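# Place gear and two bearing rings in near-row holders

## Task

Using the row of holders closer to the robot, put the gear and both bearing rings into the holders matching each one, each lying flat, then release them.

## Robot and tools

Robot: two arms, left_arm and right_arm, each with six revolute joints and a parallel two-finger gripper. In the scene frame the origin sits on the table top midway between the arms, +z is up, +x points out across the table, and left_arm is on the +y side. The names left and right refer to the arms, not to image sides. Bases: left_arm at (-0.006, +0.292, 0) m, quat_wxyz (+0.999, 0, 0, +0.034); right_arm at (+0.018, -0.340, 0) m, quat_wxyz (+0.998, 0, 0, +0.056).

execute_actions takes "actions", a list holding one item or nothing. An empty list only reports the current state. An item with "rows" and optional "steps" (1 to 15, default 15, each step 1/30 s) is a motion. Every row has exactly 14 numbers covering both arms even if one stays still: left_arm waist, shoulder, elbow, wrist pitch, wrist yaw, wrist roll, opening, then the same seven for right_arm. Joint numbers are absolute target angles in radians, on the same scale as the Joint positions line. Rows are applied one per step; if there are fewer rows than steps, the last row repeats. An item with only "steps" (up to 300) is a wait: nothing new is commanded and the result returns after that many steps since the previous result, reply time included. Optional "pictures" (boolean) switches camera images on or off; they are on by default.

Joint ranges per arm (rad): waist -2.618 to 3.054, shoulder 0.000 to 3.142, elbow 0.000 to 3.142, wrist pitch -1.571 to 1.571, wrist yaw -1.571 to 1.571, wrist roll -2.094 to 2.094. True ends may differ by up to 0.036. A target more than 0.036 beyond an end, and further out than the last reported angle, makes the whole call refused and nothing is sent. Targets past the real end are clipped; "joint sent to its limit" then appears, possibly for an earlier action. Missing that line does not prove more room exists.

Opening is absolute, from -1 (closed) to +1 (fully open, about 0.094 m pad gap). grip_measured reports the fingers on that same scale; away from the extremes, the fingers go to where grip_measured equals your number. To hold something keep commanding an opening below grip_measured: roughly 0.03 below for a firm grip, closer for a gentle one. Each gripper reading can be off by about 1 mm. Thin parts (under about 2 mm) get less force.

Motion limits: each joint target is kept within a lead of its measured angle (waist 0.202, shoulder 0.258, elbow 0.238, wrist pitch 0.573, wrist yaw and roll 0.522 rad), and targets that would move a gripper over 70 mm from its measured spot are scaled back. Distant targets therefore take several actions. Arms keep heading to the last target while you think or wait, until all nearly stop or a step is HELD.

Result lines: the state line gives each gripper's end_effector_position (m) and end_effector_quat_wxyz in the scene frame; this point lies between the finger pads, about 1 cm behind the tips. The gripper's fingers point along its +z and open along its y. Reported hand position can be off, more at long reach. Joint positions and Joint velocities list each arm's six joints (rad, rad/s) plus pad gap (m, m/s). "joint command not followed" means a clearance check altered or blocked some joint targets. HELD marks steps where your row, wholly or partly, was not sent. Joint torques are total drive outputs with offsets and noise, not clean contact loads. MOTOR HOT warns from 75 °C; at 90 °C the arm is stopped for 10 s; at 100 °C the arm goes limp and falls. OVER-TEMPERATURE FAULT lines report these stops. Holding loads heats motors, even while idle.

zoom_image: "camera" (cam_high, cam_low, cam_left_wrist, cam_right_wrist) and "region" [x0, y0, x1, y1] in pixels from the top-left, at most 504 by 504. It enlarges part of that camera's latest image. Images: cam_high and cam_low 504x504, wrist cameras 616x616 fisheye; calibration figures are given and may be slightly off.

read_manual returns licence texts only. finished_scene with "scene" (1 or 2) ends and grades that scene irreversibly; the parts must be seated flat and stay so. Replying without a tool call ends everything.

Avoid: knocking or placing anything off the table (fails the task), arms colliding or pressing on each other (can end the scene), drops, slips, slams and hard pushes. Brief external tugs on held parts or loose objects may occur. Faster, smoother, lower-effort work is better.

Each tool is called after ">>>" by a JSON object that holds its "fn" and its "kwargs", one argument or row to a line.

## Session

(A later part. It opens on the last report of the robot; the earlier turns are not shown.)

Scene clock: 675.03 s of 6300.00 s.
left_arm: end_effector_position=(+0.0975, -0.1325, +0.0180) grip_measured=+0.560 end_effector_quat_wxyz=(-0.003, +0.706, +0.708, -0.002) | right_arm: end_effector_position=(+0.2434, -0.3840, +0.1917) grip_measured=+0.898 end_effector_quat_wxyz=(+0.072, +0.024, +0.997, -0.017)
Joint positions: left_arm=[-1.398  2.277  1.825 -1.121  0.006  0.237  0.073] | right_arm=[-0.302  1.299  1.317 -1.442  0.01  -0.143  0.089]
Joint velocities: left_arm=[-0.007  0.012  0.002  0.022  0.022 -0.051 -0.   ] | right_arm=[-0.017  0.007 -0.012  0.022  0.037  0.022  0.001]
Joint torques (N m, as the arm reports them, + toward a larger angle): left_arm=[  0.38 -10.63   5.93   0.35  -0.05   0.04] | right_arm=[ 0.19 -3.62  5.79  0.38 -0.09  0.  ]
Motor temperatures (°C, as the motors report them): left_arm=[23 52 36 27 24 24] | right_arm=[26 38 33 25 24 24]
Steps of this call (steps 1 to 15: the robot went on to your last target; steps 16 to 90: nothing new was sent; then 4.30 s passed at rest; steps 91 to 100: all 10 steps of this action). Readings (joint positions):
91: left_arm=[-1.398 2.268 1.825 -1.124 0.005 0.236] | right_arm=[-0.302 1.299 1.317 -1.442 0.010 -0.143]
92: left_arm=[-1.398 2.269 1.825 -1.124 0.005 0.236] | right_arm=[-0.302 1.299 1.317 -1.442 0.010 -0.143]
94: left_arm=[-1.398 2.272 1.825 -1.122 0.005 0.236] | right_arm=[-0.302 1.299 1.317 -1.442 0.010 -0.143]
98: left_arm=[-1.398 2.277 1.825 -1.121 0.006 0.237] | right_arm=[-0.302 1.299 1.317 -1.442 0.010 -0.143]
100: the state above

>>> {"fn": "execute_actions", "kwargs": {
  "actions": [
    {"rows": [[-1.393,2.27,1.815,-1.11,0,0.246,0.58, -0.3,1.3,1.3,-1.45,0,-0.14,0.9],[-1.393,2.265,1.815,-1.11,0,0.246,0.65, -0.3,1.3,1.3,-1.45,0,-0.14,0.9],[-1.393,2.26,1.815,-1.11,0,0.246,0.75, -0.3,1.3,1.3,-1.45,0,-0.14,0.9],[-1.393,2.26,1.815,-1.11,0,0.246,0.85, -0.3,1.3,1.3,-1.45,0,-0.14,0.9],[-1.393,2.26,1.815,-1.11,0,0.246,0.85, -0.3,1.3,1.3,-1.45,0,-0.14,0.9],[-1.393,2.25,1.9,-1.17,0,0.246,0.85, -0.3,1.3,1.3,-1.45,0,-0.14,0.9],[-1.393,2.24,1.97,-1.25,0,0.246,0.85, -0.3,1.3,1.3,-1.45,0,-0.14,0.9],[-1.393,2.23,2.04,-1.33,0,0.246,0.85, -0.3,1.3,1.3,-1.45,0,-0.14,0.9],[-1.393,2.22,2.11,-1.42,0,0.246,0.85, -0.3,1.3,1.3,-1.45,0,-0.14,0.9]], "steps": 15}
  ],
  "pictures": false
}}

>>> {"fn": "execute_actions", "kwargs": {
  "actions": [
    {"rows": [[-1.35,1.9,1.8,-1.44,0,0.3,0.85, 0.3,1.3,1.3,-1.45,0,-0.37,0.9],[-1.35,1.9,1.8,-1.44,0,0.3,0.85, 0.3,1.3,1.3,-1.45,0,-0.37,0.9],[-1.35,1.9,1.8,-1.44,0,0.3,0.85, 0.3,1.3,1.3,-1.45,0,-0.37,0.9],[-1.35,1.9,1.8,-1.44,0,0.3,0.85, 0.3,1.3,1.3,-1.45,0,-0.37,0.9],[-1.3,1.6,1.45,-1.40,0,0.38,0.85, 0.3,1.3,1.3,-1.45,0,-0.37,0.9],[-1.3,1.6,1.45,-1.40,0,0.38,0.85, 0.3,1.3,1.3,-1.45,0,-0.37,0.9],[-1.3,1.6,1.45,-1.40,0,0.38,0.85, 0.3,1.3,1.3,-1.45,0,-0.37,0.9],[-1.3,1.6,1.45,-1.40,0,0.38,0.85, 0.3,1.3,1.3,-1.45,0,-0.37,0.9],[-1.257,1.25,1.0,-1.32,0,0.38,0.85, 0.3,1.3,1.3,-1.45,0,-0.37,0.9]], "steps": 15}
  ],
  "pictures": false
}}

>>> {"fn": "execute_actions", "kwargs": {
  "actions": [
    {"rows": [[-1.257,1.25,1.0,-1.32,0,0.38,0.85, 1.092,1.485,1.305,-1.39,0,-0.37,0.9]], "steps": 15}
  ]
}}

Scene clock: 711.67 s of 6300.00 s.
left_arm: end_effector_position=(+0.1019, -0.1507, +0.1176) grip_measured=+0.848 end_effector_quat_wxyz=(+0.049, +0.705, +0.707, -0.033) | right_arm: end_effector_position=(+0.2434, -0.3840, +0.1917) grip_measured=+0.898 end_effector_quat_wxyz=(+0.072, +0.024, +0.997, -0.017)
Joint positions: left_arm=[-1.398  2.207  2.1   -1.346  0.006  0.237  0.087] | right_arm=[-0.302  1.299  1.317 -1.442  0.01  -0.143  0.089]
Joint velocities: left_arm=[-0.012 -0.291  0.168 -0.374 -0.007 -0.051 -0.001] | right_arm=[ 0.012 -0.002 -0.002  0.022 -0.007  0.037 -0.   ]
Joint torques (N m, as the arm reports them, + toward a larger angle): left_arm=[ 0.4  -8.46  7.29  0.32 -0.1   0.05] | right_arm=[ 0.16 -3.56  5.72  0.38 -0.05  0.03]
Motor temperatures (°C, as the motors report them): left_arm=[23 52 35 27 24 24] | right_arm=[26 38 32 25 24 24]
Steps of this call (steps 1 to 15: the robot went on to your last target; steps 16 to 90: nothing new was sent; then 33.13 s passed at rest; steps 91 to 105: all 15 steps of this action). Readings (joint positions):
91: left_arm=[-1.398 2.277 1.825 -1.121 0.006 0.237] | right_arm=[-0.302 1.299 1.317 -1.442 0.010 -0.143]
92: left_arm=[-1.398 2.277 1.825 -1.121 0.006 0.237] | right_arm=[-0.302 1.299 1.317 -1.442 0.010 -0.143]
94: left_arm=[-1.398 2.277 1.825 -1.121 0.006 0.237] | right_arm=[-0.302 1.299 1.317 -1.442 0.010 -0.143]
98: left_arm=[-1.398 2.281 1.890 -1.191 0.006 0.237] | right_arm=[-0.302 1.299 1.317 -1.442 0.010 -0.143]
105: the state above

Scene clock: 712.17 s of 6300.00 s.
left_arm: end_effector_position=(+0.0688, +0.1076, +0.1471) grip_measured=+0.848 end_effector_quat_wxyz=(+0.037, +0.699, +0.714, -0.015) | right_arm: end_effector_position=(+0.2281, -0.2462, +0.1917) grip_measured=+0.898 end_effector_quat_wxyz=(+0.074, -0.375, +0.924, +0.003)
Joint positions: left_arm=[-1.258  1.218  1.091 -1.363 -0.002  0.359  0.087] | right_arm=[ 0.302  1.299  1.317 -1.44  -0.003 -0.357  0.089]
Joint velocities: left_arm=[ 0.002 -0.252 -1.321 -0.359  0.051  0.051 -0.001] | right_arm=[ 0.002  0.007  0.007 -0.007  0.007 -0.11  -0.001]
Joint torques (N m, as the arm reports them, + toward a larger angle): left_arm=[ 0.12  1.32  6.57  1.18 -0.07  0.1 ] | right_arm=[-0.11 -3.63  5.7   0.34  0.05 -0.08]
Motor temperatures (°C, as the motors report them): left_arm=[23 52 35 27 24 24] | right_arm=[26 38 32 25 24 24]
Steps of this call (steps 1 to 15: all 15 steps of this action). Readings (joint positions):
1: left_arm=[-1.396 2.172 2.067 -1.333 0.006 0.243] | right_arm=[-0.279 1.299 1.317 -1.442 0.022 -0.170]
2: left_arm=[-1.392 2.119 1.993 -1.324 0.007 0.251] | right_arm=[-0.220 1.299 1.317 -1.442 0.029 -0.207]
4: left_arm=[-1.374 2.005 1.871 -1.369 0.007 0.264] | right_arm=[-0.075 1.299 1.317 -1.441 0.022 -0.264]
8: left_arm=[-1.310 1.710 1.585 -1.376 0.004 0.321] | right_arm=[0.210 1.299 1.317 -1.440 0.010 -0.324]
15: the state above

Scene clock: 712.67 s of 6300.00 s.
left_arm: end_effector_position=(+0.0634, +0.1212, +0.1174) grip_measured=+0.848 end_effector_quat_wxyz=(-0.010, +0.703, +0.711, +0.005) | right_arm: end_effector_position=(+0.1030, -0.1012, +0.1436) grip_measured=+0.898 end_effector_quat_wxyz=(-0.004, -0.712, +0.702, +0.003)
Joint positions: left_arm=[-1.258  1.255  1.    -1.338 -0.002  0.37   0.087] | right_arm=[ 1.108  1.504  1.304 -1.375 -0.01  -0.366  0.089]
Joint velocities: left_arm=[-0.007 -0.007  0.002  0.022 -0.051  0.007  0.001] | right_arm=[-0.042 -0.056 -0.007 -0.037 -0.022 -0.081  0.001]
Joint torques (N m, as the arm reports them, + toward a larger angle): left_arm=[ 0.01 -3.14  7.26  0.41 -0.01  0.06] | right_arm=[-1.29 -7.22  7.36 -0.03  0.05 -0.05]
Motor temperatures (°C, as the motors report them): left_arm=[23 52 35 27 24 24] | right_arm=[26 38 32 25 24 24]
Steps of this call (steps 1 to 15: all 15 steps of this action). Readings (joint positions):
1: left_arm=[-1.258 1.218 1.052 -1.371 -0.002 0.362] | right_arm=[0.326 1.316 1.319 -1.444 0.010 -0.358]
2: left_arm=[-1.258 1.229 1.025 -1.371 -0.002 0.363] | right_arm=[0.383 1.348 1.322 -1.441 0.019 -0.358]
4: left_arm=[-1.258 1.251 1.002 -1.368 -0.002 0.366] | right_arm=[0.520 1.441 1.322 -1.417 0.017 -0.360]
8: left_arm=[-1.258 1.255 1.000 -1.348 -0.002 0.368] | right_arm=[0.800 1.521 1.304 -1.373 0.014 -0.361]
15: the state above
camera_calibration (this result's frames):
cam_left_wrist: T_world_to_cam=[[-0.945775, -0.323766, -0.0261597, 0.106123], [-0.290231, 0.806149, 0.515645, -0.109323], [-0.14586, 0.495276, -0.856403, 0.158523], [0, 0, 0, 1]] pos_world=[0.0917613, 0.043977, 0.194908]
cam_right_wrist: T_world_to_cam=[[0.966345, 0.255408, -0.0307219, -0.0639166], [0.242378, -0.86395, 0.44141, -0.129389], [0.0861976, -0.434, -0.89678, 0.166321], [0, 0, 0, 1]] pos_world=[0.0787901, -0.0232773, 0.204303]

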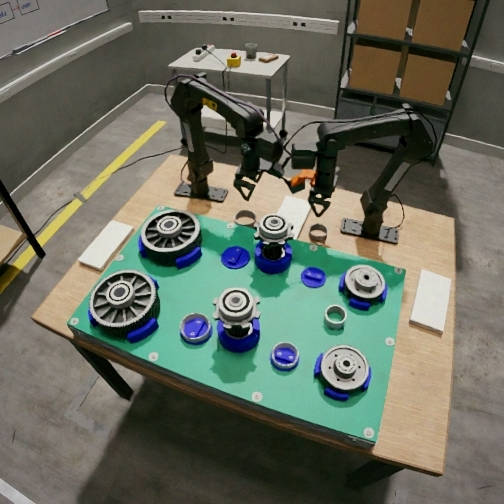

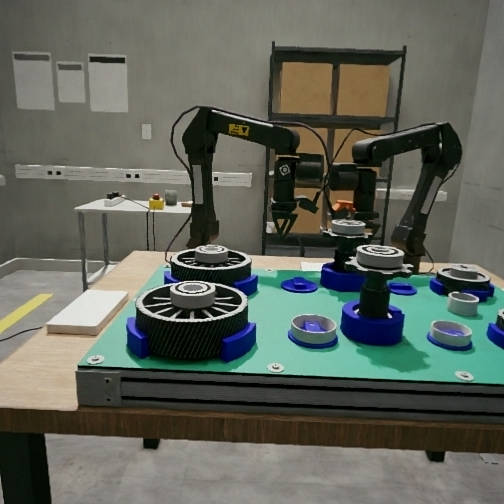

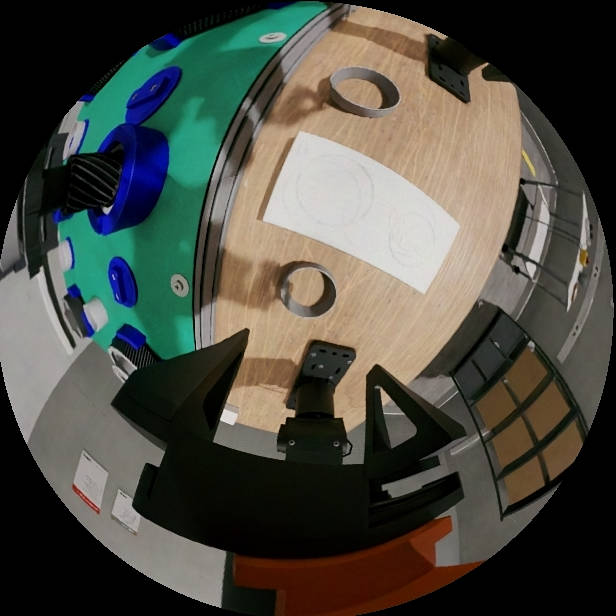

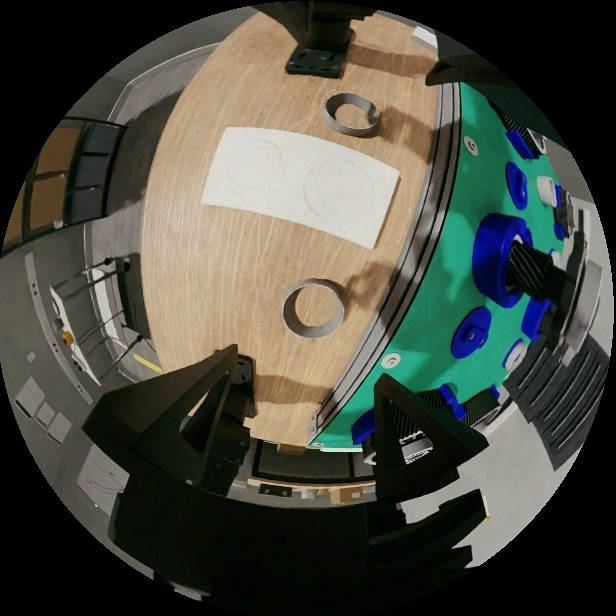

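>>> {"fn": "execute_actions", "kwargs": {
  "actions": [
    {"rows": [[-1.257,1.26,0.93,-1.24,0,0.38,0.7, 1.092,1.51,1.22,-1.26,0,-0.37,0.9],[-1.257,1.275,0.86,-1.15,0,0.38,0.7, 1.092,1.535,1.14,-1.16,0,-0.37,0.9],[-1.257,1.29,0.80,-1.07,0,0.38,0.7, 1.092,1.56,1.06,-1.05,0,-0.37,0.9],[-1.257,1.305,0.74,-0.99,0,0.38,0.7, 1.092,1.585,0.98,-0.94,0,-0.37,0.9],[-1.257,1.32,0.69,-0.92,0,0.38,0.7, 1.092,1.60,0.93,-0.87,0,-0.37,0.9],[-1.257,1.335,0.645,-0.86,0,0.38,0.7, 1.092,1.612,0.903,-0.828,0,-0.37,0.9]], "steps": 15}
  ],
  "pictures": false
}}

>>> {"fn": "execute_actions", "kwargs": {
  "actions": [
    {"steps": 12}
  ]
}}

Scene clock: 730.80 s of 6300.00 s.
left_arm: end_effector_position=(+0.0626, +0.1265, +0.0170) grip_measured=+0.702 end_effector_quat_wxyz=(-0.011, +0.704, +0.710, +0.009) | right_arm: end_effector_position=(+0.1119, -0.0962, +0.0246) grip_measured=+0.899 end_effector_quat_wxyz=(+0.011, -0.712, +0.702, -0.003)
Joint positions: left_arm=[-1.258  1.34   0.647 -0.906 -0.009  0.372  0.08 ] | right_arm=[ 1.099  1.607  0.917 -0.864  0.015 -0.374  0.089]
Joint velocities: left_arm=[ 0.007  0.007  0.007  0.286 -0.022 -0.081 -0.001] | right_arm=[-0.012 -0.002 -0.032  0.139 -0.081  0.022 -0.   ]
Joint torques (N m, as the arm reports them, + toward a larger angle): left_arm=[ 0.06 -3.35  6.47  0.29  0.    0.03] | right_arm=[-0.62 -5.81  5.76  0.3  -0.05  0.01]
Motor temperatures (°C, as the motors report them): left_arm=[23 47 35 27 24 24] | right_arm=[26 39 33 25 24 24]
Steps of this call (steps 1 to 15: the robot went on to your last target; steps 16 to 90: nothing new was sent; then 14.63 s passed at rest; steps 91 to 105: all 15 steps of this action). Readings (joint positions):
91: left_arm=[-1.258 1.255 0.994 -1.327 -0.002 0.370] | right_arm=[1.100 1.502 1.294 -1.366 -0.002 -0.366]
92: left_arm=[-1.258 1.255 0.972 -1.298 -0.002 0.370] | right_arm=[1.100 1.501 1.266 -1.330 -0.002 -0.366]
94: left_arm=[-1.258 1.262 0.880 -1.199 -0.002 0.370] | right_arm=[1.100 1.511 1.158 -1.214 -0.002 -0.366]
98: left_arm=[-1.258 1.331 0.672 -1.014 -0.005 0.372] | right_arm=[1.103 1.609 0.938 -1.001 0.019 -0.374]
105: the state above

Scene clock: 731.20 s of 6300.00 s.
left_arm: end_effector_position=(+0.0651, +0.1197, +0.0169) grip_measured=+0.702 end_effector_quat_wxyz=(+0.002, +0.704, +0.710, +0.003) | right_arm: end_effector_position=(+0.1117, -0.0913, +0.0242) grip_measured=+0.899 end_effector_quat_wxyz=(+0.018, -0.711, +0.703, +0.006)
Joint positions: left_arm=[-1.258  1.34   0.647 -0.877 -0.008  0.372  0.08 ] | right_arm=[ 1.099  1.607  0.916 -0.843  0.004 -0.373  0.089]
Joint velocities: left_arm=[ 0.007  0.012 -0.002  0.007  0.066 -0.007  0.001] | right_arm=[-0.007 -0.007 -0.002 -0.022 -0.037  0.007 -0.   ]
Joint torques (N m, as the arm reports them, + toward a larger angle): left_arm=[ 0.   -3.36  6.53  0.43  0.    0.03] | right_arm=[-0.56 -5.84  5.64  0.34 -0.02  0.03]
Motor temperatures (°C, as the motors report them): left_arm=[23 47 35 27 24 24] | right_arm=[26 39 33 25 24 24]
Steps of this call (steps 1 to 12: the robot went on to your last target). Readings (joint positions):
1: left_arm=[-1.258 1.340 0.647 -0.899 -0.009 0.372] | right_arm=[1.099 1.607 0.916 -0.859 0.011 -0.373]
2: left_arm=[-1.258 1.340 0.647 -0.893 -0.008 0.372] | right_arm=[1.099 1.607 0.916 -0.856 0.010 -0.373]
4: left_arm=[-1.258 1.340 0.647 -0.886 -0.008 0.372] | right_arm=[1.099 1.607 0.916 -0.852 0.008 -0.373]
8: left_arm=[-1.258 1.340 0.647 -0.879 -0.008 0.372] | right_arm=[1.099 1.607 0.916 -0.846 0.008 -0.373]
12: the state above
camera_calibration (this result's frames):
cam_left_wrist: T_world_to_cam=[[-0.946006, -0.322497, -0.0326833, 0.104588], [-0.295573, 0.816822, 0.495418, -0.0564514], [-0.133074, 0.478329, -0.86804, 0.0748256], [0, 0, 0, 1]] pos_world=[0.0922128, 0.0440489, 0.0963369]
cam_right_wrist: T_world_to_cam=[[0.967439, 0.25307, 0.00421455, -0.079742], [0.228213, -0.879371, 0.417882, -0.0695385], [0.10946, -0.403313, -0.908492, 0.0633054], [0, 0, 0, 1]] pos_world=[0.0860857, -0.0154379, 0.0869073]

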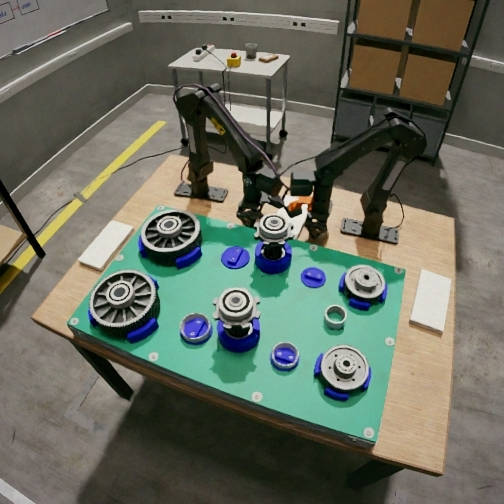

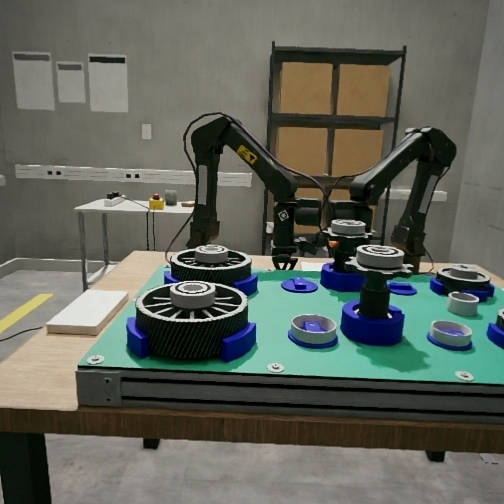

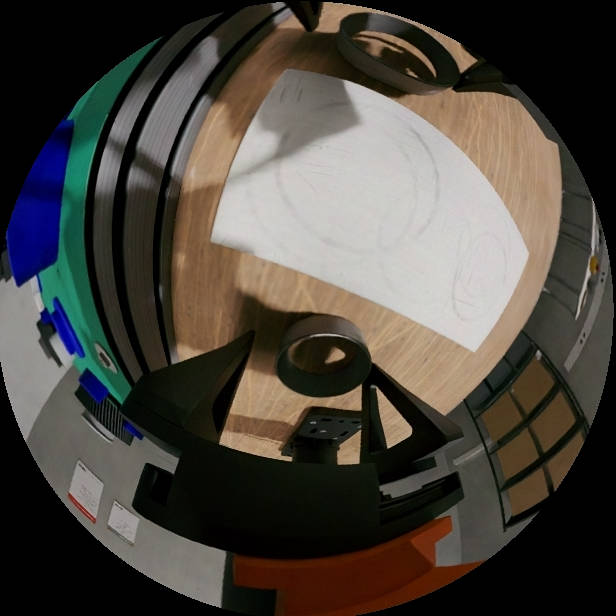

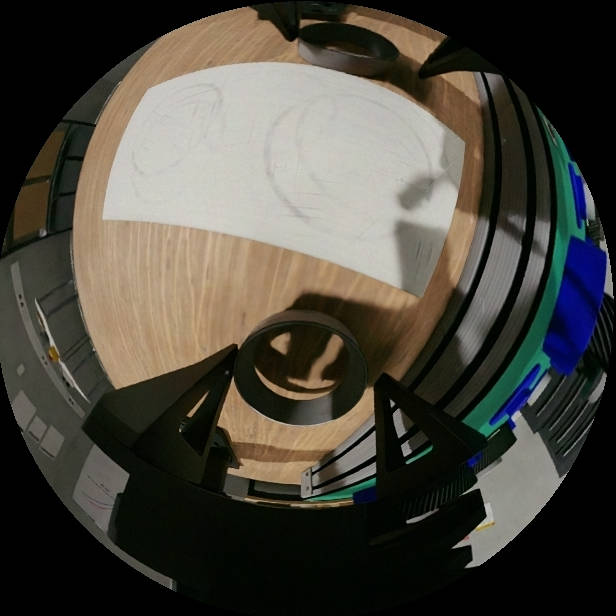

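>>> {"fn": "execute_actions", "kwargs": {
  "actions": [
    {"rows": [[-1.28,1.335,0.645,-0.865,0,0.35,0.7, 1.092,1.58,0.95,-0.90,0,-0.37,1.0],[-1.30,1.335,0.645,-0.865,0,0.35,0.7, 1.092,1.55,0.96,-0.95,0,-0.37,1.0],[-1.312,1.335,0.645,-0.865,0,0.35,0.7, 1.092,1.55,0.94,-0.96,0,-0.37,1.0],[-1.312,1.335,0.645,-0.865,0,0.35,0.7, 1.092,1.55,0.93,-0.96,0,-0.37,1.0],[-1.312,1.335,0.645,-0.865,0,0.35,0.7, 1.092,1.55,0.93,-0.96,0,-0.37,1.0],[-1.312,1.335,0.645,-0.865,0,0.35,0.7, 1.092,1.55,0.93,-0.96,0,-0.37,1.0],[-1.312,1.335,0.645,-0.865,0,0.35,0.7, 1.092,1.55,0.93,-0.96,0,-0.37,1.0],[-1.312,1.335,0.645,-0.865,0,0.35,0.7, 1.092,1.55,0.93,-0.96,0,-0.37,1.0],[-1.312,1.335,0.645,-0.865,0,0.35,0.7, 1.092,1.57,0.90,-0.90,0,-0.37,1.0],[-1.312,1.335,0.645,-0.865,0,0.35,0.7, 1.092,1.585,0.88,-0.86,0,-0.37,1.0],[-1.312,1.335,0.645,-0.865,0,0.35,0.7, 1.092,1.597,0.862,-0.825,0,-0.37,1.0]], "steps": 15}
  ],
  "pictures": false
}}

>>> {"fn": "execute_actions", "kwargs": {
  "actions": [
    {"steps": 12}
  ]
}}

Scene clock: 769.43 s of 6300.00 s.
left_arm: end_effector_position=(+0.0564, +0.1161, +0.0169) grip_measured=+0.702 end_effector_quat_wxyz=(+0.002, +0.717, +0.697, +0.001) | right_arm: end_effector_position=(+0.1050, -0.1086, +0.0183) grip_measured=+1.000 end_effector_quat_wxyz=(-0.004, -0.711, +0.703, -0.003)
Joint positions: left_arm=[-1.305  1.34   0.647 -0.876 -0.004  0.361  0.08 ] | right_arm=[ 1.099  1.593  0.875 -0.864  0.002 -0.372  0.094]
Joint velocities: left_arm=[-0.017  0.012  0.007 -0.022 -0.022  0.066  0.   ] | right_arm=[ 0.012  0.134 -0.134  0.168 -0.125  0.037  0.   ]
Joint torques (N m, as the arm reports them, + toward a larger angle): left_arm=[-0.58 -3.47  6.45  0.37 -0.01 -0.07] | right_arm=[-0.6  -6.35  6.15  0.31 -0.01  0.01]
Motor temperatures (°C, as the motors report them): left_arm=[23 45 35 27 24 24] | right_arm=[26 38 32 25 24 24]
Steps of this call (steps 1 to 30: the robot went on to your last target; steps 31 to 90: nothing new was sent; then 34.73 s passed at rest; steps 91 to 105: all 15 steps of this action). Readings (joint positions):
91: left_arm=[-1.260 1.340 0.647 -0.876 -0.008 0.370] | right_arm=[1.099 1.606 0.917 -0.844 0.002 -0.372]
92: left_arm=[-1.267 1.340 0.647 -0.876 -0.008 0.368] | right_arm=[1.099 1.602 0.920 -0.857 0.002 -0.372]
94: left_arm=[-1.291 1.340 0.647 -0.876 -0.007 0.365] | right_arm=[1.099 1.582 0.920 -0.888 0.002 -0.372]
98: left_arm=[-1.305 1.340 0.647 -0.876 -0.004 0.363] | right_arm=[1.099 1.563 0.920 -0.927 0.002 -0.372]
105: the state above

Scene clock: 769.83 s of 6300.00 s.
left_arm: end_effector_position=(+0.0564, +0.1161, +0.0169) grip_measured=+0.702 end_effector_quat_wxyz=(+0.002, +0.717, +0.698, +0.001) | right_arm: end_effector_position=(+0.1064, -0.1047, +0.0164) grip_measured=+1.000 end_effector_quat_wxyz=(+0.003, -0.711, +0.703, +0.000)
Joint positions: left_arm=[-1.305  1.34   0.647 -0.876 -0.004  0.36   0.08 ] | right_arm=[ 1.099  1.596  0.871 -0.839  0.002 -0.372  0.094]
Joint velocities: left_arm=[ 0.002 -0.002 -0.007 -0.11   0.051 -0.007 -0.   ] | right_arm=[ 0.007 -0.012 -0.007  0.007  0.037  0.037  0.   ]
Joint torques (N m, as the arm reports them, + toward a larger angle): left_arm=[-0.73 -3.17  6.51  0.36  0.01 -0.11] | right_arm=[-0.54 -5.95  5.85  0.24  0.02  0.02]
Motor temperatures (°C, as the motors report them): left_arm=[23 45 35 27 24 24] | right_arm=[26 38 32 25 24 24]
Steps of this call (steps 1 to 12: the robot went on to your last target). Readings (joint positions):
1: left_arm=[-1.305 1.340 0.647 -0.876 -0.004 0.360] | right_arm=[1.099 1.595 0.872 -0.861 0.002 -0.372]
2: left_arm=[-1.305 1.340 0.647 -0.876 -0.004 0.360] | right_arm=[1.099 1.596 0.871 -0.858 0.002 -0.372]
4: left_arm=[-1.305 1.340 0.647 -0.876 -0.004 0.360] | right_arm=[1.099 1.596 0.871 -0.852 0.002 -0.372]
8: left_arm=[-1.305 1.340 0.647 -0.876 -0.004 0.360] | right_arm=[1.099 1.596 0.871 -0.842 0.002 -0.372]
12: the state above
camera_calibration (this result's frames):
cam_left_wrist: T_world_to_cam=[[-0.956929, -0.288801, -0.0296696, 0.0918162], [-0.265176, 0.827868, 0.494284, -0.0590132], [-0.118187, 0.480863, -0.868794, 0.0742932], [0, 0, 0, 1]] pos_world=[0.0809933, 0.0396469, 0.0964389]
cam_right_wrist: T_world_to_cam=[[0.967461, 0.252582, -0.0148912, -0.0708998], [0.233198, -0.867283, 0.439816, -0.0764552], [0.0981748, -0.428978, -0.897964, 0.0497423], [0, 0, 0, 1]] pos_world=[0.0815386, -0.027062, 0.0772373]

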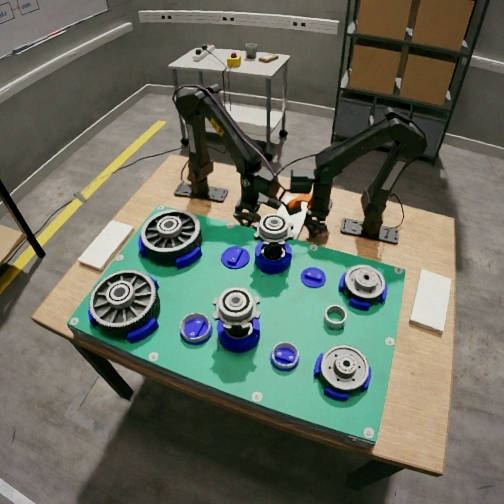

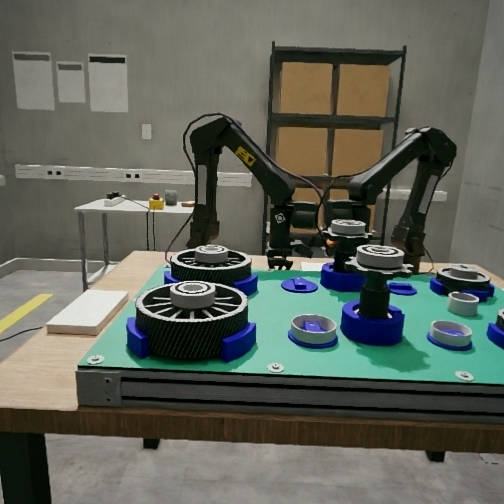

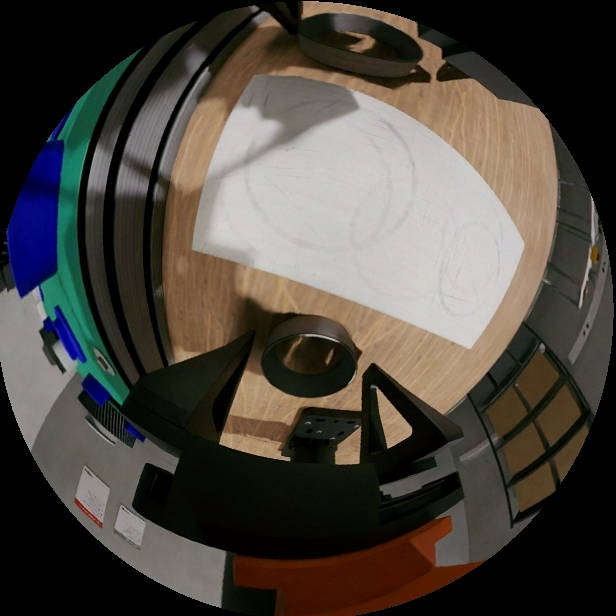

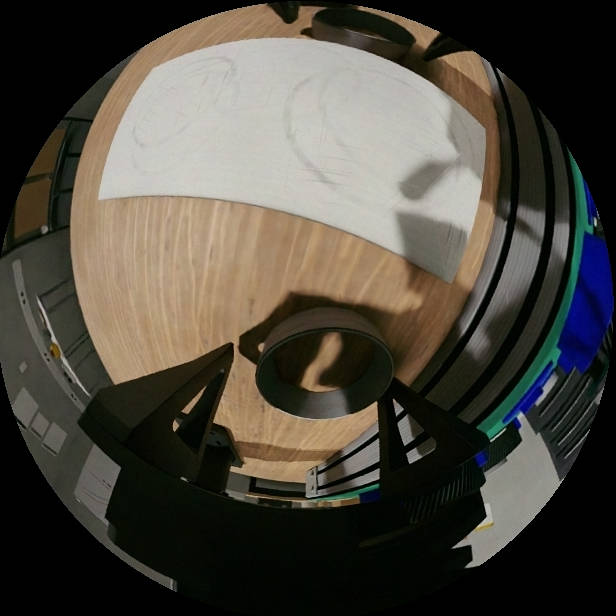

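>>> {"fn": "execute_actions", "kwargs": {
  "actions": [
    {"rows": [[-1.308,1.335,0.645,-0.865,0,0.35,0.6, 1.08,1.60,0.89,-0.825,0,-0.39,1.0],[-1.308,1.335,0.645,-0.865,0,0.35,0.5, 1.068,1.608,0.905,-0.825,0,-0.39,1.0],[-1.308,1.335,0.645,-0.865,0,0.35,0.4, 1.068,1.615,0.91,-0.825,0,-0.39,1.0],[-1.308,1.335,0.645,-0.865,0,0.35,0.34, 1.068,1.615,0.91,-0.825,0,-0.39,1.0],[-1.308,1.335,0.645,-0.865,0,0.35,0.30, 1.068,1.615,0.91,-0.825,0,-0.39,1.0],[-1.308,1.335,0.645,-0.865,0,0.35,0.26, 1.068,1.615,0.91,-0.825,0,-0.39,1.0]], "steps": 15}
  ]
}}

Scene clock: 795.13 s of 6300.00 s.
left_arm: end_effector_position=(+0.0564, +0.1161, +0.0169) grip_measured=+0.283 end_effector_quat_wxyz=(+0.002, +0.717, +0.698, +0.002) | right_arm: end_effector_position=(+0.1138, -0.1021, +0.0166) grip_measured=+1.000 end_effector_quat_wxyz=(+0.006, -0.707, +0.707, +0.001)
Joint positions: left_arm=[-1.305  1.34   0.647 -0.876 -0.005  0.36   0.06 ] | right_arm=[ 1.075  1.609  0.884 -0.834  0.002 -0.383  0.094]
Joint velocities: left_arm=[ 0.007  0.012 -0.007  0.022 -0.007 -0.022 -0.   ] | right_arm=[-0.012  0.007 -0.007  0.037  0.066  0.022  0.   ]
Joint torques (N m, as the arm reports them, + toward a larger angle): left_arm=[-0.21 -3.34  6.59  0.37  0.   -0.09] | right_arm=[-0.56 -5.67  9.02  0.25  0.   -0.06]
Motor temperatures (°C, as the motors report them): left_arm=[23 44 34 27 24 24] | right_arm=[26 38 32 25 24 24]
Steps of this call (steps 1 to 30: the robot went on to your last target; steps 31 to 90: nothing new was sent; then 21.80 s passed at rest; steps 91 to 105: all 15 steps of this action). Readings (joint positions):
91: left_arm=[-1.305 1.340 0.647 -0.876 -0.004 0.360] | right_arm=[1.098 1.596 0.871 -0.837 0.002 -0.374]
92: left_arm=[-1.305 1.340 0.647 -0.876 -0.004 0.360] | right_arm=[1.094 1.596 0.871 -0.837 0.002 -0.376]
94: left_arm=[-1.305 1.340 0.647 -0.876 -0.004 0.360] | right_arm=[1.083 1.601 0.876 -0.838 0.002 -0.379]
98: left_arm=[-1.305 1.340 0.647 -0.876 -0.005 0.360] | right_arm=[1.075 1.609 0.884 -0.834 0.002 -0.381]
105: the state above
camera_calibration (this result's frames):
cam_left_wrist: T_world_to_cam=[[-0.956918, -0.288798, -0.0300506, 0.0918896], [-0.265355, 0.827806, 0.494292, -0.0589976], [-0.117875, 0.480971, -0.868776, 0.0742599], [0, 0, 0, 1]] pos_world=[0.0810289, 0.0396593, 0.0964386]
cam_right_wrist: T_world_to_cam=[[0.970504, 0.24083, -0.0110448, -0.0802686], [0.221507, -0.872675, 0.43517, -0.0751391], [0.0951636, -0.424781, -0.900281, 0.0510894], [0, 0, 0, 1]] pos_world=[0.089683, -0.0245391, 0.0778065]

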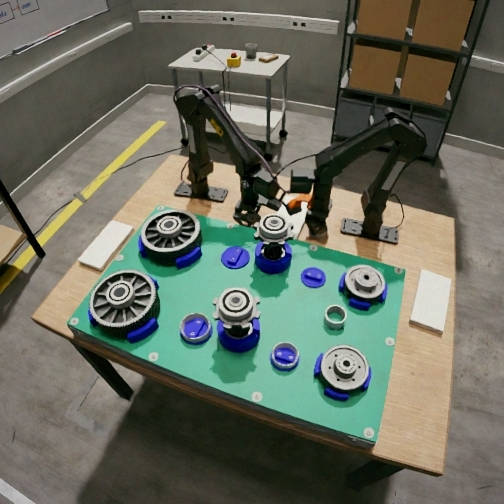

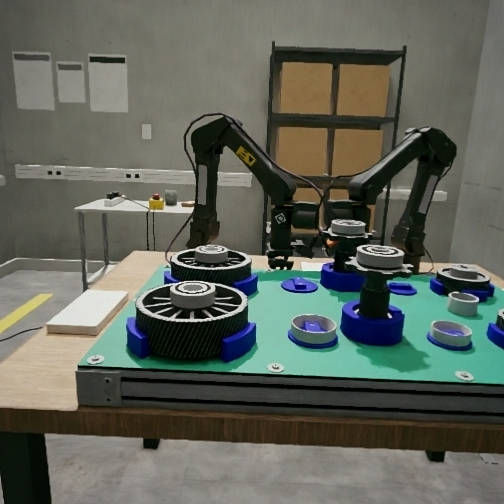

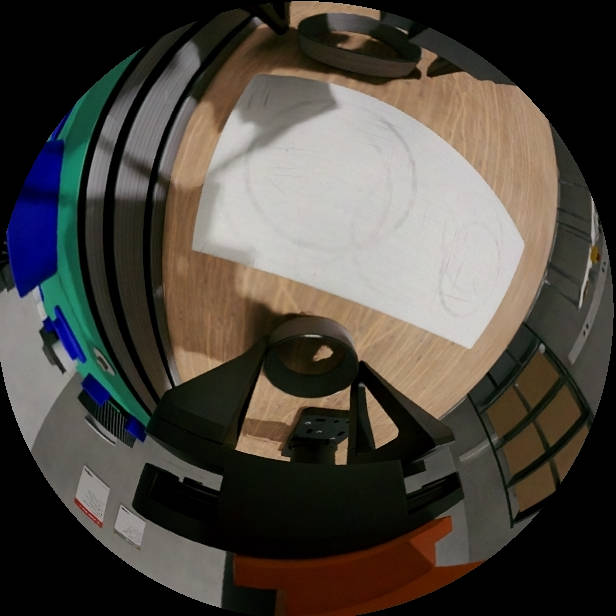

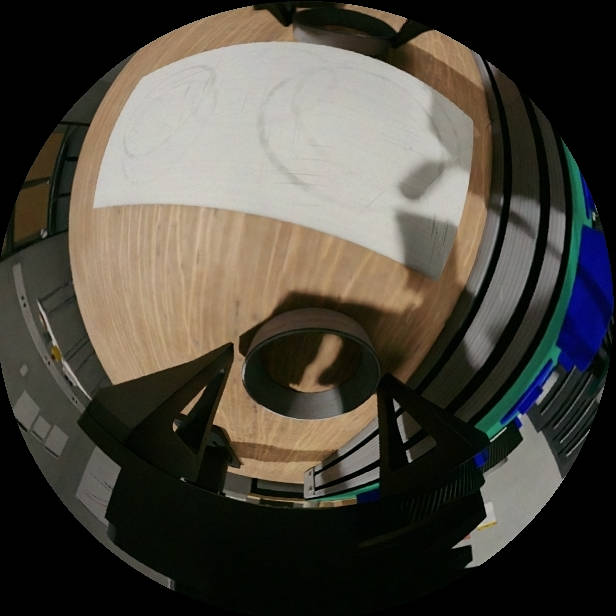

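>>> {"fn": "execute_actions", "kwargs": {
  "actions": [
    {"rows": [[-1.308,1.325,0.72,-0.93,0,0.35,0.25, 1.068,1.615,0.90,-0.825,0,-0.39,0.9],[-1.308,1.31,0.78,-1.0,0,0.35,0.25, 1.068,1.615,0.90,-0.825,0,-0.39,0.8],[-1.308,1.295,0.84,-1.08,0,0.35,0.25, 1.068,1.615,0.90,-0.825,0,-0.39,0.7],[-1.308,1.28,0.90,-1.16,0,0.35,0.25, 1.068,1.615,0.90,-0.825,0,-0.39,0.63],[-1.308,1.265,0.96,-1.24,0,0.35,0.25, 1.068,1.615,0.90,-0.825,0,-0.39,0.58],[-1.308,1.25,1.03,-1.32,0,0.35,0.25, 1.068,1.615,0.90,-0.825,0,-0.39,0.55],[-1.308,1.25,1.10,-1.40,0,0.35,0.25, 1.068,1.615,0.90,-0.825,0,-0.39,0.51]], "steps": 15}
  ],
  "pictures": false
}}

>>> {"fn": "execute_actions", "kwargs": {
  "actions": [
    {"rows": [[-0.44,1.35,1.22,-1.42,0,-1.95,0.25, 1.068,1.59,0.97,-0.92,0,-0.39,0.51],[-0.44,1.35,1.22,-1.42,0,-1.95,0.25, 1.068,1.565,1.04,-1.02,0,-0.39,0.51],[-0.44,1.35,1.22,-1.42,0,-1.95,0.25, 1.068,1.54,1.11,-1.12,0,-0.39,0.51],[-0.44,1.35,1.22,-1.42,0,-1.95,0.25, 1.068,1.515,1.18,-1.22,0,-0.39,0.51],[-0.44,1.35,1.22,-1.42,0,-1.95,0.25, 1.068,1.495,1.25,-1.31,0,-0.39,0.51],[-0.44,1.35,1.22,-1.42,0,-1.95,0.25, 1.068,1.485,1.32,-1.39,0,-0.39,0.51]], "steps": 15}
  ],
  "pictures": false
}}

>>> {"fn": "execute_actions", "kwargs": {
  "actions": [
    {"rows": [[-0.44,1.5,1.38,-1.44,0,-1.95,0.25, 0.575,1.485,1.32,-1.40,0,2.05,0.51],[-0.44,1.5,1.38,-1.44,0,-1.95,0.25, 0.575,1.485,1.32,-1.40,0,2.05,0.51],[-0.44,1.5,1.38,-1.44,0,-1.95,0.25, 0.575,1.485,1.32,-1.40,0,2.05,0.51],[-0.44,1.5,1.38,-1.44,0,-1.95,0.25, 0.575,1.485,1.32,-1.40,0,2.05,0.51],[-0.44,1.64,1.52,-1.44,0,-1.95,0.25, 0.575,1.485,1.32,-1.40,0,2.05,0.51],[-0.44,1.64,1.52,-1.44,0,-1.95,0.25, 0.575,1.485,1.32,-1.40,0,2.05,0.51],[-0.44,1.64,1.52,-1.44,0,-1.95,0.25, 0.575,1.485,1.32,-1.40,0,2.05,0.51],[-0.44,1.64,1.52,-1.44,0,-1.95,0.25, 0.575,1.485,1.32,-1.40,0,2.05,0.51],[-0.44,1.765,1.62,-1.40,0,-1.95,0.25, 0.575,1.485,1.32,-1.40,0,2.05,0.51]], "steps": 15}
  ],
  "pictures": false
}}

>>> {"fn": "execute_actions", "kwargs": {
  "actions": [
    {"rows": [[-0.44,1.765,1.62,-1.40,0,-1.95,0.25, 0.575,1.485,1.32,-1.40,0,2.05,0.51]], "steps": 15}
  ]
}}

Scene clock: 829.07 s of 6300.00 s.
left_arm: end_effector_position=(+0.0620, +0.0990, +0.1427) grip_measured=+0.283 end_effector_quat_wxyz=(+0.032, +0.715, +0.698, -0.013) | right_arm: end_effector_position=(+0.1153, -0.1026, +0.0164) grip_measured=+0.576 end_effector_quat_wxyz=(+0.006, -0.705, +0.709, +0.001)
Joint positions: left_arm=[-1.305  1.25   1.095 -1.347 -0.003  0.357  0.06 ] | right_arm=[ 1.069  1.609  0.884 -0.833  0.002 -0.385  0.074]
Joint velocities: left_arm=[-0.007  0.037 -0.002 -0.403  0.022 -0.022 -0.001] | right_arm=[-0.007  0.007  0.002 -0.022  0.022  0.051  0.   ]
Joint torques (N m, as the arm reports them, + toward a larger angle): left_arm=[-0.22 -2.72  7.7   0.4   0.01 -0.08] | right_arm=[-0.01 -5.67  8.01  0.22 -0.02 -0.09]
Motor temperatures (°C, as the motors report them): left_arm=[23 43 34 27 24 24] | right_arm=[26 38 35 25 24 24]
Steps of this call (steps 1 to 15: the robot went on to your last target; steps 16 to 90: nothing new was sent; then 30.43 s passed at rest; steps 91 to 105: all 15 steps of this action). Readings (joint positions):
91: left_arm=[-1.305 1.340 0.652 -0.883 -0.005 0.360] | right_arm=[1.075 1.609 0.884 -0.834 0.002 -0.384]
92: left_arm=[-1.305 1.340 0.669 -0.907 -0.004 0.360] | right_arm=[1.075 1.609 0.884 -0.834 0.002 -0.384]
94: left_arm=[-1.305 1.337 0.747 -0.996 -0.004 0.360] | right_arm=[1.075 1.609 0.884 -0.834 0.002 -0.384]
98: left_arm=[-1.305 1.294 0.996 -1.213 -0.003 0.357] | right_arm=[1.070 1.608 0.884 -0.837 0.000 -0.385]
105: the state above

Scene clock: 829.57 s of 6300.00 s.
left_arm: end_effector_position=(+0.1990, +0.2160, +0.1469) grip_measured=+0.283 end_effector_quat_wxyz=(+0.008, -0.343, +0.939, -0.000) | right_arm: end_effector_position=(+0.1196, -0.0920, +0.1540) grip_measured=+0.576 end_effector_quat_wxyz=(+0.038, -0.705, +0.708, +0.015)
Joint positions: left_arm=[-0.435  1.359  1.192 -1.392 -0.01  -1.066  0.06 ] | right_arm=[ 1.069  1.48   1.32  -1.329  0.002 -0.385  0.074]
Joint velocities: left_arm=[ 0.032 -0.012  0.007 -0.168 -0.051 -2.85   0.   ] | right_arm=[ 0.007  0.12  -0.012 -0.418  0.022 -0.095 -0.   ]
Joint torques (N m, as the arm reports them, + toward a larger angle): left_arm=[-0.77 -4.33  9.54  0.19  0.   -0.03] | right_arm=[-0.12 -5.7   7.38  0.41  0.02 -0.09]
Motor temperatures (°C, as the motors report them): left_arm=[23 43 34 27 24 24] | right_arm=[26 38 35 25 24 24]
Steps of this call (steps 1 to 15: all 15 steps of this action). Readings (joint positions):
1: left_arm=[-1.280 1.261 1.108 -1.371 0.013 0.292] | right_arm=[1.069 1.609 0.892 -0.844 0.002 -0.385]
2: left_arm=[-1.219 1.287 1.138 -1.401 0.025 0.196] | right_arm=[1.069 1.610 0.914 -0.878 0.002 -0.385]
4: left_arm=[-1.076 1.334 1.181 -1.396 0.020 0.002] | right_arm=[1.069 1.601 1.004 -0.989 0.002 -0.385]
8: left_arm=[-0.787 1.359 1.192 -1.381 0.013 -0.385] | right_arm=[1.069 1.533 1.235 -1.176 0.002 -0.385]
15: the state above

Scene clock: 830.07 s of 6300.00 s.
left_arm: end_effector_position=(+0.2992, +0.1751, +0.1411) grip_measured=+0.283 end_effector_quat_wxyz=(-0.000, -0.693, +0.721, -0.002) | right_arm: end_effector_position=(+0.2166, -0.1806, +0.1506) grip_measured=+0.576 end_effector_quat_wxyz=(+0.007, +0.187, +0.982, +0.003)
Joint positions: left_arm=[-0.435  1.779  1.589 -1.377  0.003 -1.898  0.06 ] | right_arm=[ 0.566  1.492  1.32  -1.384  0.007  1.054  0.074]
Joint velocities: left_arm=[ 0.007  0.085  0.002  0.081  0.066 -0.286  0.   ] | right_arm=[ 0.002  0.002 -0.002 -0.022 -0.081  2.821  0.001]
Joint torques (N m, as the arm reports them, + toward a larger angle): left_arm=[-0.42 -8.6   9.93  0.11 -0.06 -0.1 ] | right_arm=[ 0.61 -6.24  7.39  0.03  0.04 -0.06]
Motor temperatures (°C, as the motors report them): left_arm=[23 43 34 27 24 24] | right_arm=[26 38 35 25 24 24]
Steps of this call (steps 1 to 15: all 15 steps of this action). Readings (joint positions):
1: left_arm=[-0.435 1.376 1.215 -1.414 -0.007 -1.164] | right_arm=[1.049 1.483 1.320 -1.344 -0.011 -0.318]
2: left_arm=[-0.435 1.414 1.265 -1.450 -0.004 -1.262] | right_arm=[1.001 1.486 1.320 -1.355 -0.026 -0.220]
4: left_arm=[-0.435 1.474 1.336 -1.434 -0.002 -1.456] | right_arm=[0.864 1.489 1.320 -1.362 -0.023 -0.025]
8: left_arm=[-0.435 1.617 1.483 -1.424 0.001 -1.742] | right_arm=[0.603 1.492 1.320 -1.362 0.001 0.367]
15: the state above

Scene clock: 830.57 s of 6300.00 s.
left_arm: end_effector_position=(+0.2991, +0.1751, +0.1411) grip_measured=+0.283 end_effector_quat_wxyz=(+0.001, +0.707, -0.707, +0.002) | right_arm: end_effector_position=(+0.2151, -0.1797, +0.1506) grip_measured=+0.576 end_effector_quat_wxyz=(+0.001, +0.610, +0.792, +0.006)
Joint positions: left_arm=[-0.435  1.779  1.589 -1.377  0.003 -1.938  0.06 ] | right_arm=[ 0.567  1.492  1.32  -1.387 -0.001  1.991  0.074]
Joint velocities: left_arm=[-0.022 -0.017 -0.002 -0.007  0.125 -0.022 -0.   ] | right_arm=[ 0.002  0.017 -0.012 -0.037  0.037  0.286 -0.001]
Joint torques (N m, as the arm reports them, + toward a larger angle): left_arm=[-0.41 -8.37  9.91  0.08 -0.07 -0.1 ] | right_arm=[ 0.56 -6.16  7.22  0.01  0.05  0.03]
Motor temperatures (°C, as the motors report them): left_arm=[23 43 34 27 24 24] | right_arm=[26 38 35 25 24 24]
Steps of this call (steps 1 to 15: all 15 steps of this action). Readings (joint positions):
1: left_arm=[-0.435 1.780 1.589 -1.377 0.003 -1.907] | right_arm=[0.567 1.492 1.320 -1.385 0.005 1.152]
2: left_arm=[-0.435 1.780 1.589 -1.377 0.003 -1.913] | right_arm=[0.567 1.492 1.320 -1.386 0.004 1.249]
4: left_arm=[-0.435 1.779 1.589 -1.377 0.003 -1.923] | right_arm=[0.567 1.492 1.320 -1.387 0.003 1.445]
8: left_arm=[-0.435 1.779 1.589 -1.377 0.003 -1.933] | right_arm=[0.567 1.492 1.320 -1.387 0.000 1.785]
15: the state above
camera_calibration (this result's frames):
cam_left_wrist: T_world_to_cam=[[0.948881, 0.314713, -0.0241035, -0.331675], [0.284016, -0.81802, 0.500178, 0.0182109], [0.137695, -0.481455, -0.865587, 0.274011], [0, 0, 0, 1]] pos_world=[0.271817, 0.251203, 0.220077]
cam_right_wrist: T_world_to_cam=[[-0.876074, -0.481096, -0.0322501, 0.112241], [-0.443349, 0.777431, 0.446142, 0.214315], [-0.189565, 0.405152, -0.894381, 0.338603], [0, 0, 0, 1]] pos_world=[0.257535, -0.249802, 0.210845]

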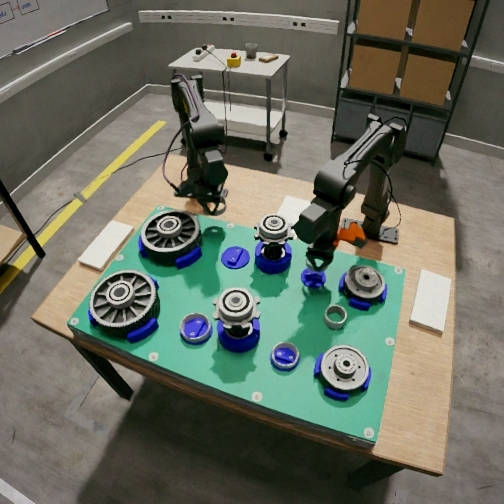

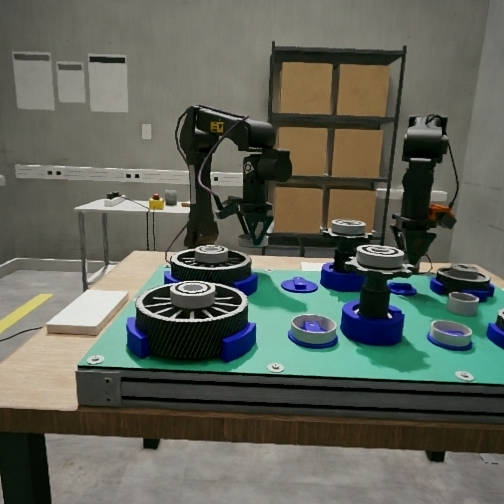

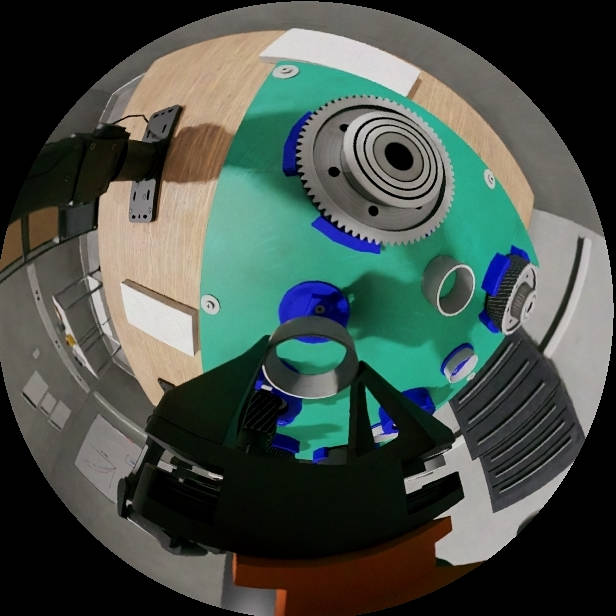

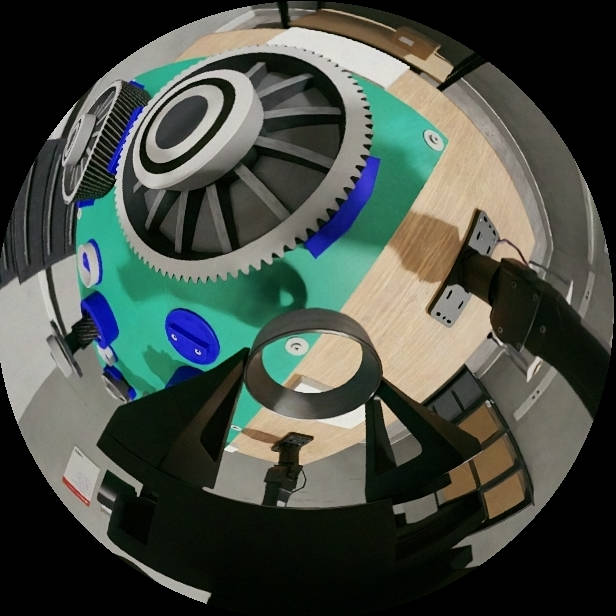

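>>> {"fn": "execute_actions", "kwargs": {
  "actions": [
    {"rows": [[-0.445,1.77,1.56,-1.35,0,-1.95,0.25, 0.575,1.65,1.52,-1.44,0,2.05,0.54],[-0.445,1.775,1.53,-1.31,0,-1.95,0.25, 0.575,1.65,1.52,-1.44,0,2.05,0.54],[-0.445,1.78,1.50,-1.28,0,-1.95,0.25, 0.575,1.65,1.52,-1.44,0,2.05,0.54],[-0.445,1.785,1.48,-1.25,0,-1.95,0.25, 0.575,1.8,1.70,-1.46,0,2.05,0.54],[-0.445,1.79,1.458,-1.225,0,-1.95,0.25, 0.575,1.8,1.70,-1.46,0,2.05,0.54],[-0.445,1.79,1.458,-1.225,0,-1.95,0.25, 0.575,1.8,1.70,-1.46,0,2.05,0.54],[-0.445,1.79,1.458,-1.225,0,-1.95,0.25, 0.575,1.95,1.87,-1.47,0,2.05,0.54],[-0.445,1.79,1.458,-1.225,0,-1.95,0.25, 0.575,1.95,1.87,-1.47,0,2.05,0.54],[-0.445,1.79,1.458,-1.225,0,-1.95,0.25, 0.575,1.95,1.87,-1.47,0,2.05,0.54],[-0.445,1.79,1.458,-1.225,0,-1.95,0.25, 0.575,2.08,2.04,-1.48,0,2.05,0.54]], "steps": 15}
  ],
  "pictures": false
}}

>>> {"fn": "execute_actions", "kwargs": {
  "actions": [
    {"steps": 15}
  ]
}}

>>> {"fn": "zoom_image", "kwargs": {
  "camera": "cam_left_wrist",
  "region": [230, 270, 390, 420]
}}

Scene clock: 848.40 s of 6300.00 s.
left_arm: end_effector_position=(+0.3039, +0.1732, +0.1046) grip_measured=+0.283 end_effector_quat_wxyz=(-0.001, +0.708, -0.706, +0.005) | right_arm: end_effector_position=(+0.3396, -0.0788, +0.1331) grip_measured=+0.576 end_effector_quat_wxyz=(+0.003, +0.632, +0.775, +0.021)
Joint positions: left_arm=[-0.435  1.796  1.464 -1.23   0.003 -1.94   0.06 ] | right_arm=[ 0.567  2.102  2.001 -1.427 -0.004  2.046  0.074]
Joint velocities: left_arm=[ 0.012  0.002 -0.012  0.051 -0.022 -0.081  0.001] | right_arm=[-0.012  0.139  0.007 -0.022 -0.081 -0.007 -0.001]
Joint torques (N m, as the arm reports them, + toward a larger angle): left_arm=[-0.92 -7.84  6.54  0.22 -0.07 -0.1 ] | right_arm=[  0.67 -13.94  10.68  -0.25   0.07   0.02]
Motor temperatures (°C, as the motors report them): left_arm=[23 45 36 27 24 24] | right_arm=[26 38 34 25 24 24]
Steps of this call (steps 1 to 30: the robot went on to your last target; steps 31 to 90: nothing new was sent; then 14.33 s passed at rest; steps 91 to 105: all 15 steps of this action). Readings (joint positions):
91: left_arm=[-0.435 1.779 1.587 -1.374 0.003 -1.940] | right_arm=[0.567 1.512 1.346 -1.410 -0.002 2.044]
92: left_arm=[-0.435 1.779 1.580 -1.364 0.003 -1.940] | right_arm=[0.567 1.555 1.403 -1.450 -0.002 2.045]
94: left_arm=[-0.435 1.778 1.545 -1.325 0.003 -1.940] | right_arm=[0.567 1.643 1.504 -1.454 -0.003 2.046]
98: left_arm=[-0.435 1.789 1.472 -1.267 0.003 -1.940] | right_arm=[0.567 1.863 1.757 -1.466 -0.003 2.046]
105: the state above

Scene clock: 848.90 s of 6300.00 s.
left_arm: end_effector_position=(+0.3058, +0.1725, +0.1046) grip_measured=+0.283 end_effector_quat_wxyz=(-0.002, +0.708, -0.706, +0.009) | right_arm: end_effector_position=(+0.3347, -0.0828, +0.1343) grip_measured=+0.576 end_effector_quat_wxyz=(-0.000, +0.632, +0.775, +0.008)
Joint positions: left_arm=[-0.435  1.796  1.464 -1.221  0.003 -1.94   0.06 ] | right_arm=[ 0.567  2.104  2.01  -1.46  -0.004  2.046  0.074]
Joint velocities: left_arm=[ 0.027 -0.017  0.002 -0.007 -0.066 -0.037  0.   ] | right_arm=[-0.007 -0.012 -0.017  0.007 -0.051  0.022 -0.   ]
Joint torques (N m, as the arm reports them, + toward a larger angle): left_arm=[-0.97 -7.81  6.63  0.25 -0.03 -0.12] | right_arm=[  0.61 -13.41   9.93  -0.09   0.08  -0.01]
Motor temperatures (°C, as the motors report them): left_arm=[23 45 36 27 24 24] | right_arm=[26 38 34 25 24 24]
Steps of this call (steps 1 to 15: the robot went on to your last target). Readings (joint positions):
1: left_arm=[-0.435 1.796 1.464 -1.228 0.003 -1.940] | right_arm=[0.567 2.104 2.001 -1.432 -0.004 2.046]
2: left_arm=[-0.435 1.796 1.464 -1.226 0.003 -1.940] | right_arm=[0.567 2.104 2.001 -1.438 -0.004 2.046]
4: left_arm=[-0.435 1.796 1.464 -1.224 0.003 -1.940] | right_arm=[0.567 2.104 2.005 -1.449 -0.004 2.046]
8: left_arm=[-0.435 1.796 1.464 -1.222 0.003 -1.940] | right_arm=[0.567 2.104 2.010 -1.456 -0.004 2.046]
15: the state above
camera_calibration (this result's frames):
cam_left_wrist: T_world_to_cam=[[0.94853, 0.316414, -0.0131685, -0.339405], [0.278821, -0.814672, 0.508496, 0.0325309], [0.150167, -0.485995, -0.860964, 0.236722], [0, 0, 0, 1]] pos_world=[0.277318, 0.24894, 0.182798]
cam_right_wrist: T_world_to_cam=[[-0.901434, -0.43145, -0.0355974, 0.276122], [-0.400024, 0.798685, 0.449536, 0.186025], [-0.165521, 0.419467, -0.892553, 0.300352], [0, 0, 0, 1]] pos_world=[0.373034, -0.15543, 0.194284]

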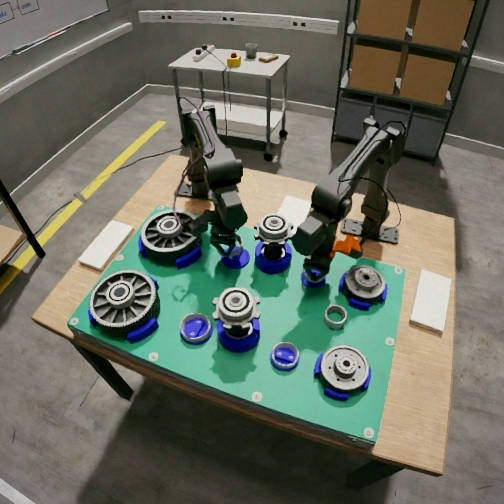

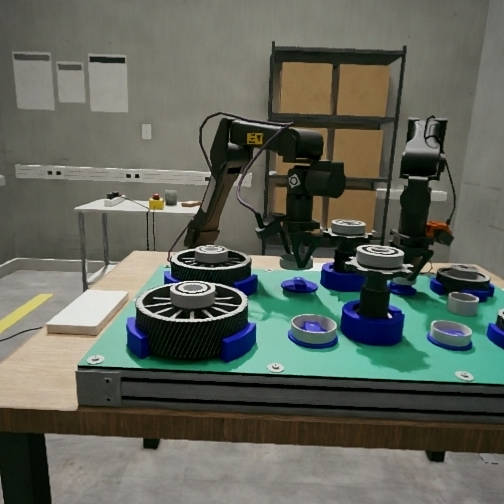

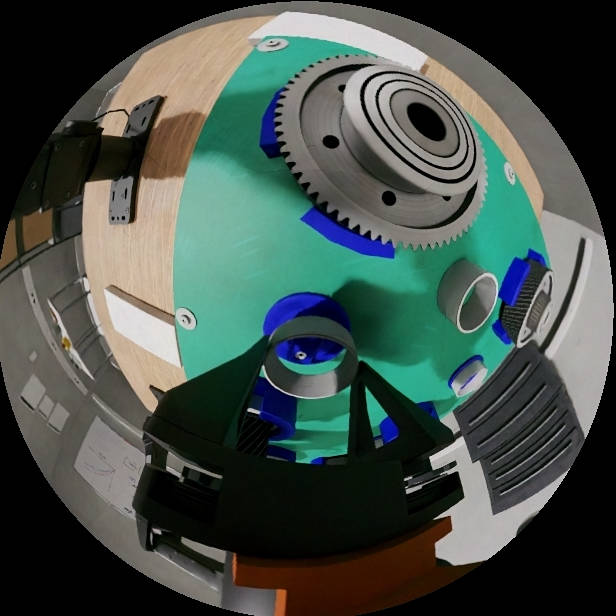

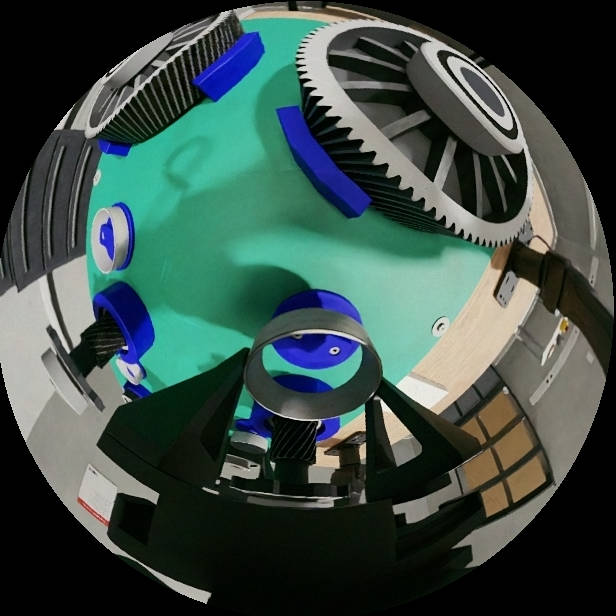

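Region (230, 270, 390, 420) of cam_left_wrist's 616x616 image, scaled by 3.150, with more detail than that image has; it fills the top 472 rows of this view, and the rest is white.

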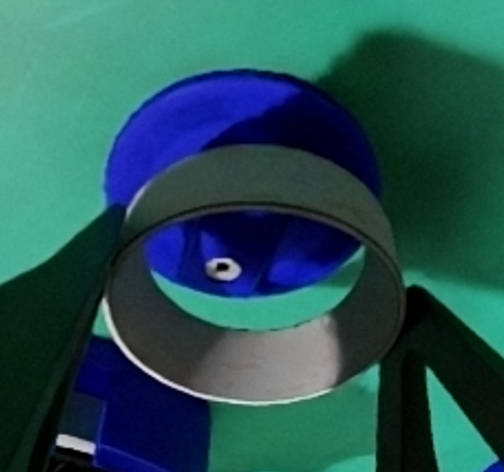

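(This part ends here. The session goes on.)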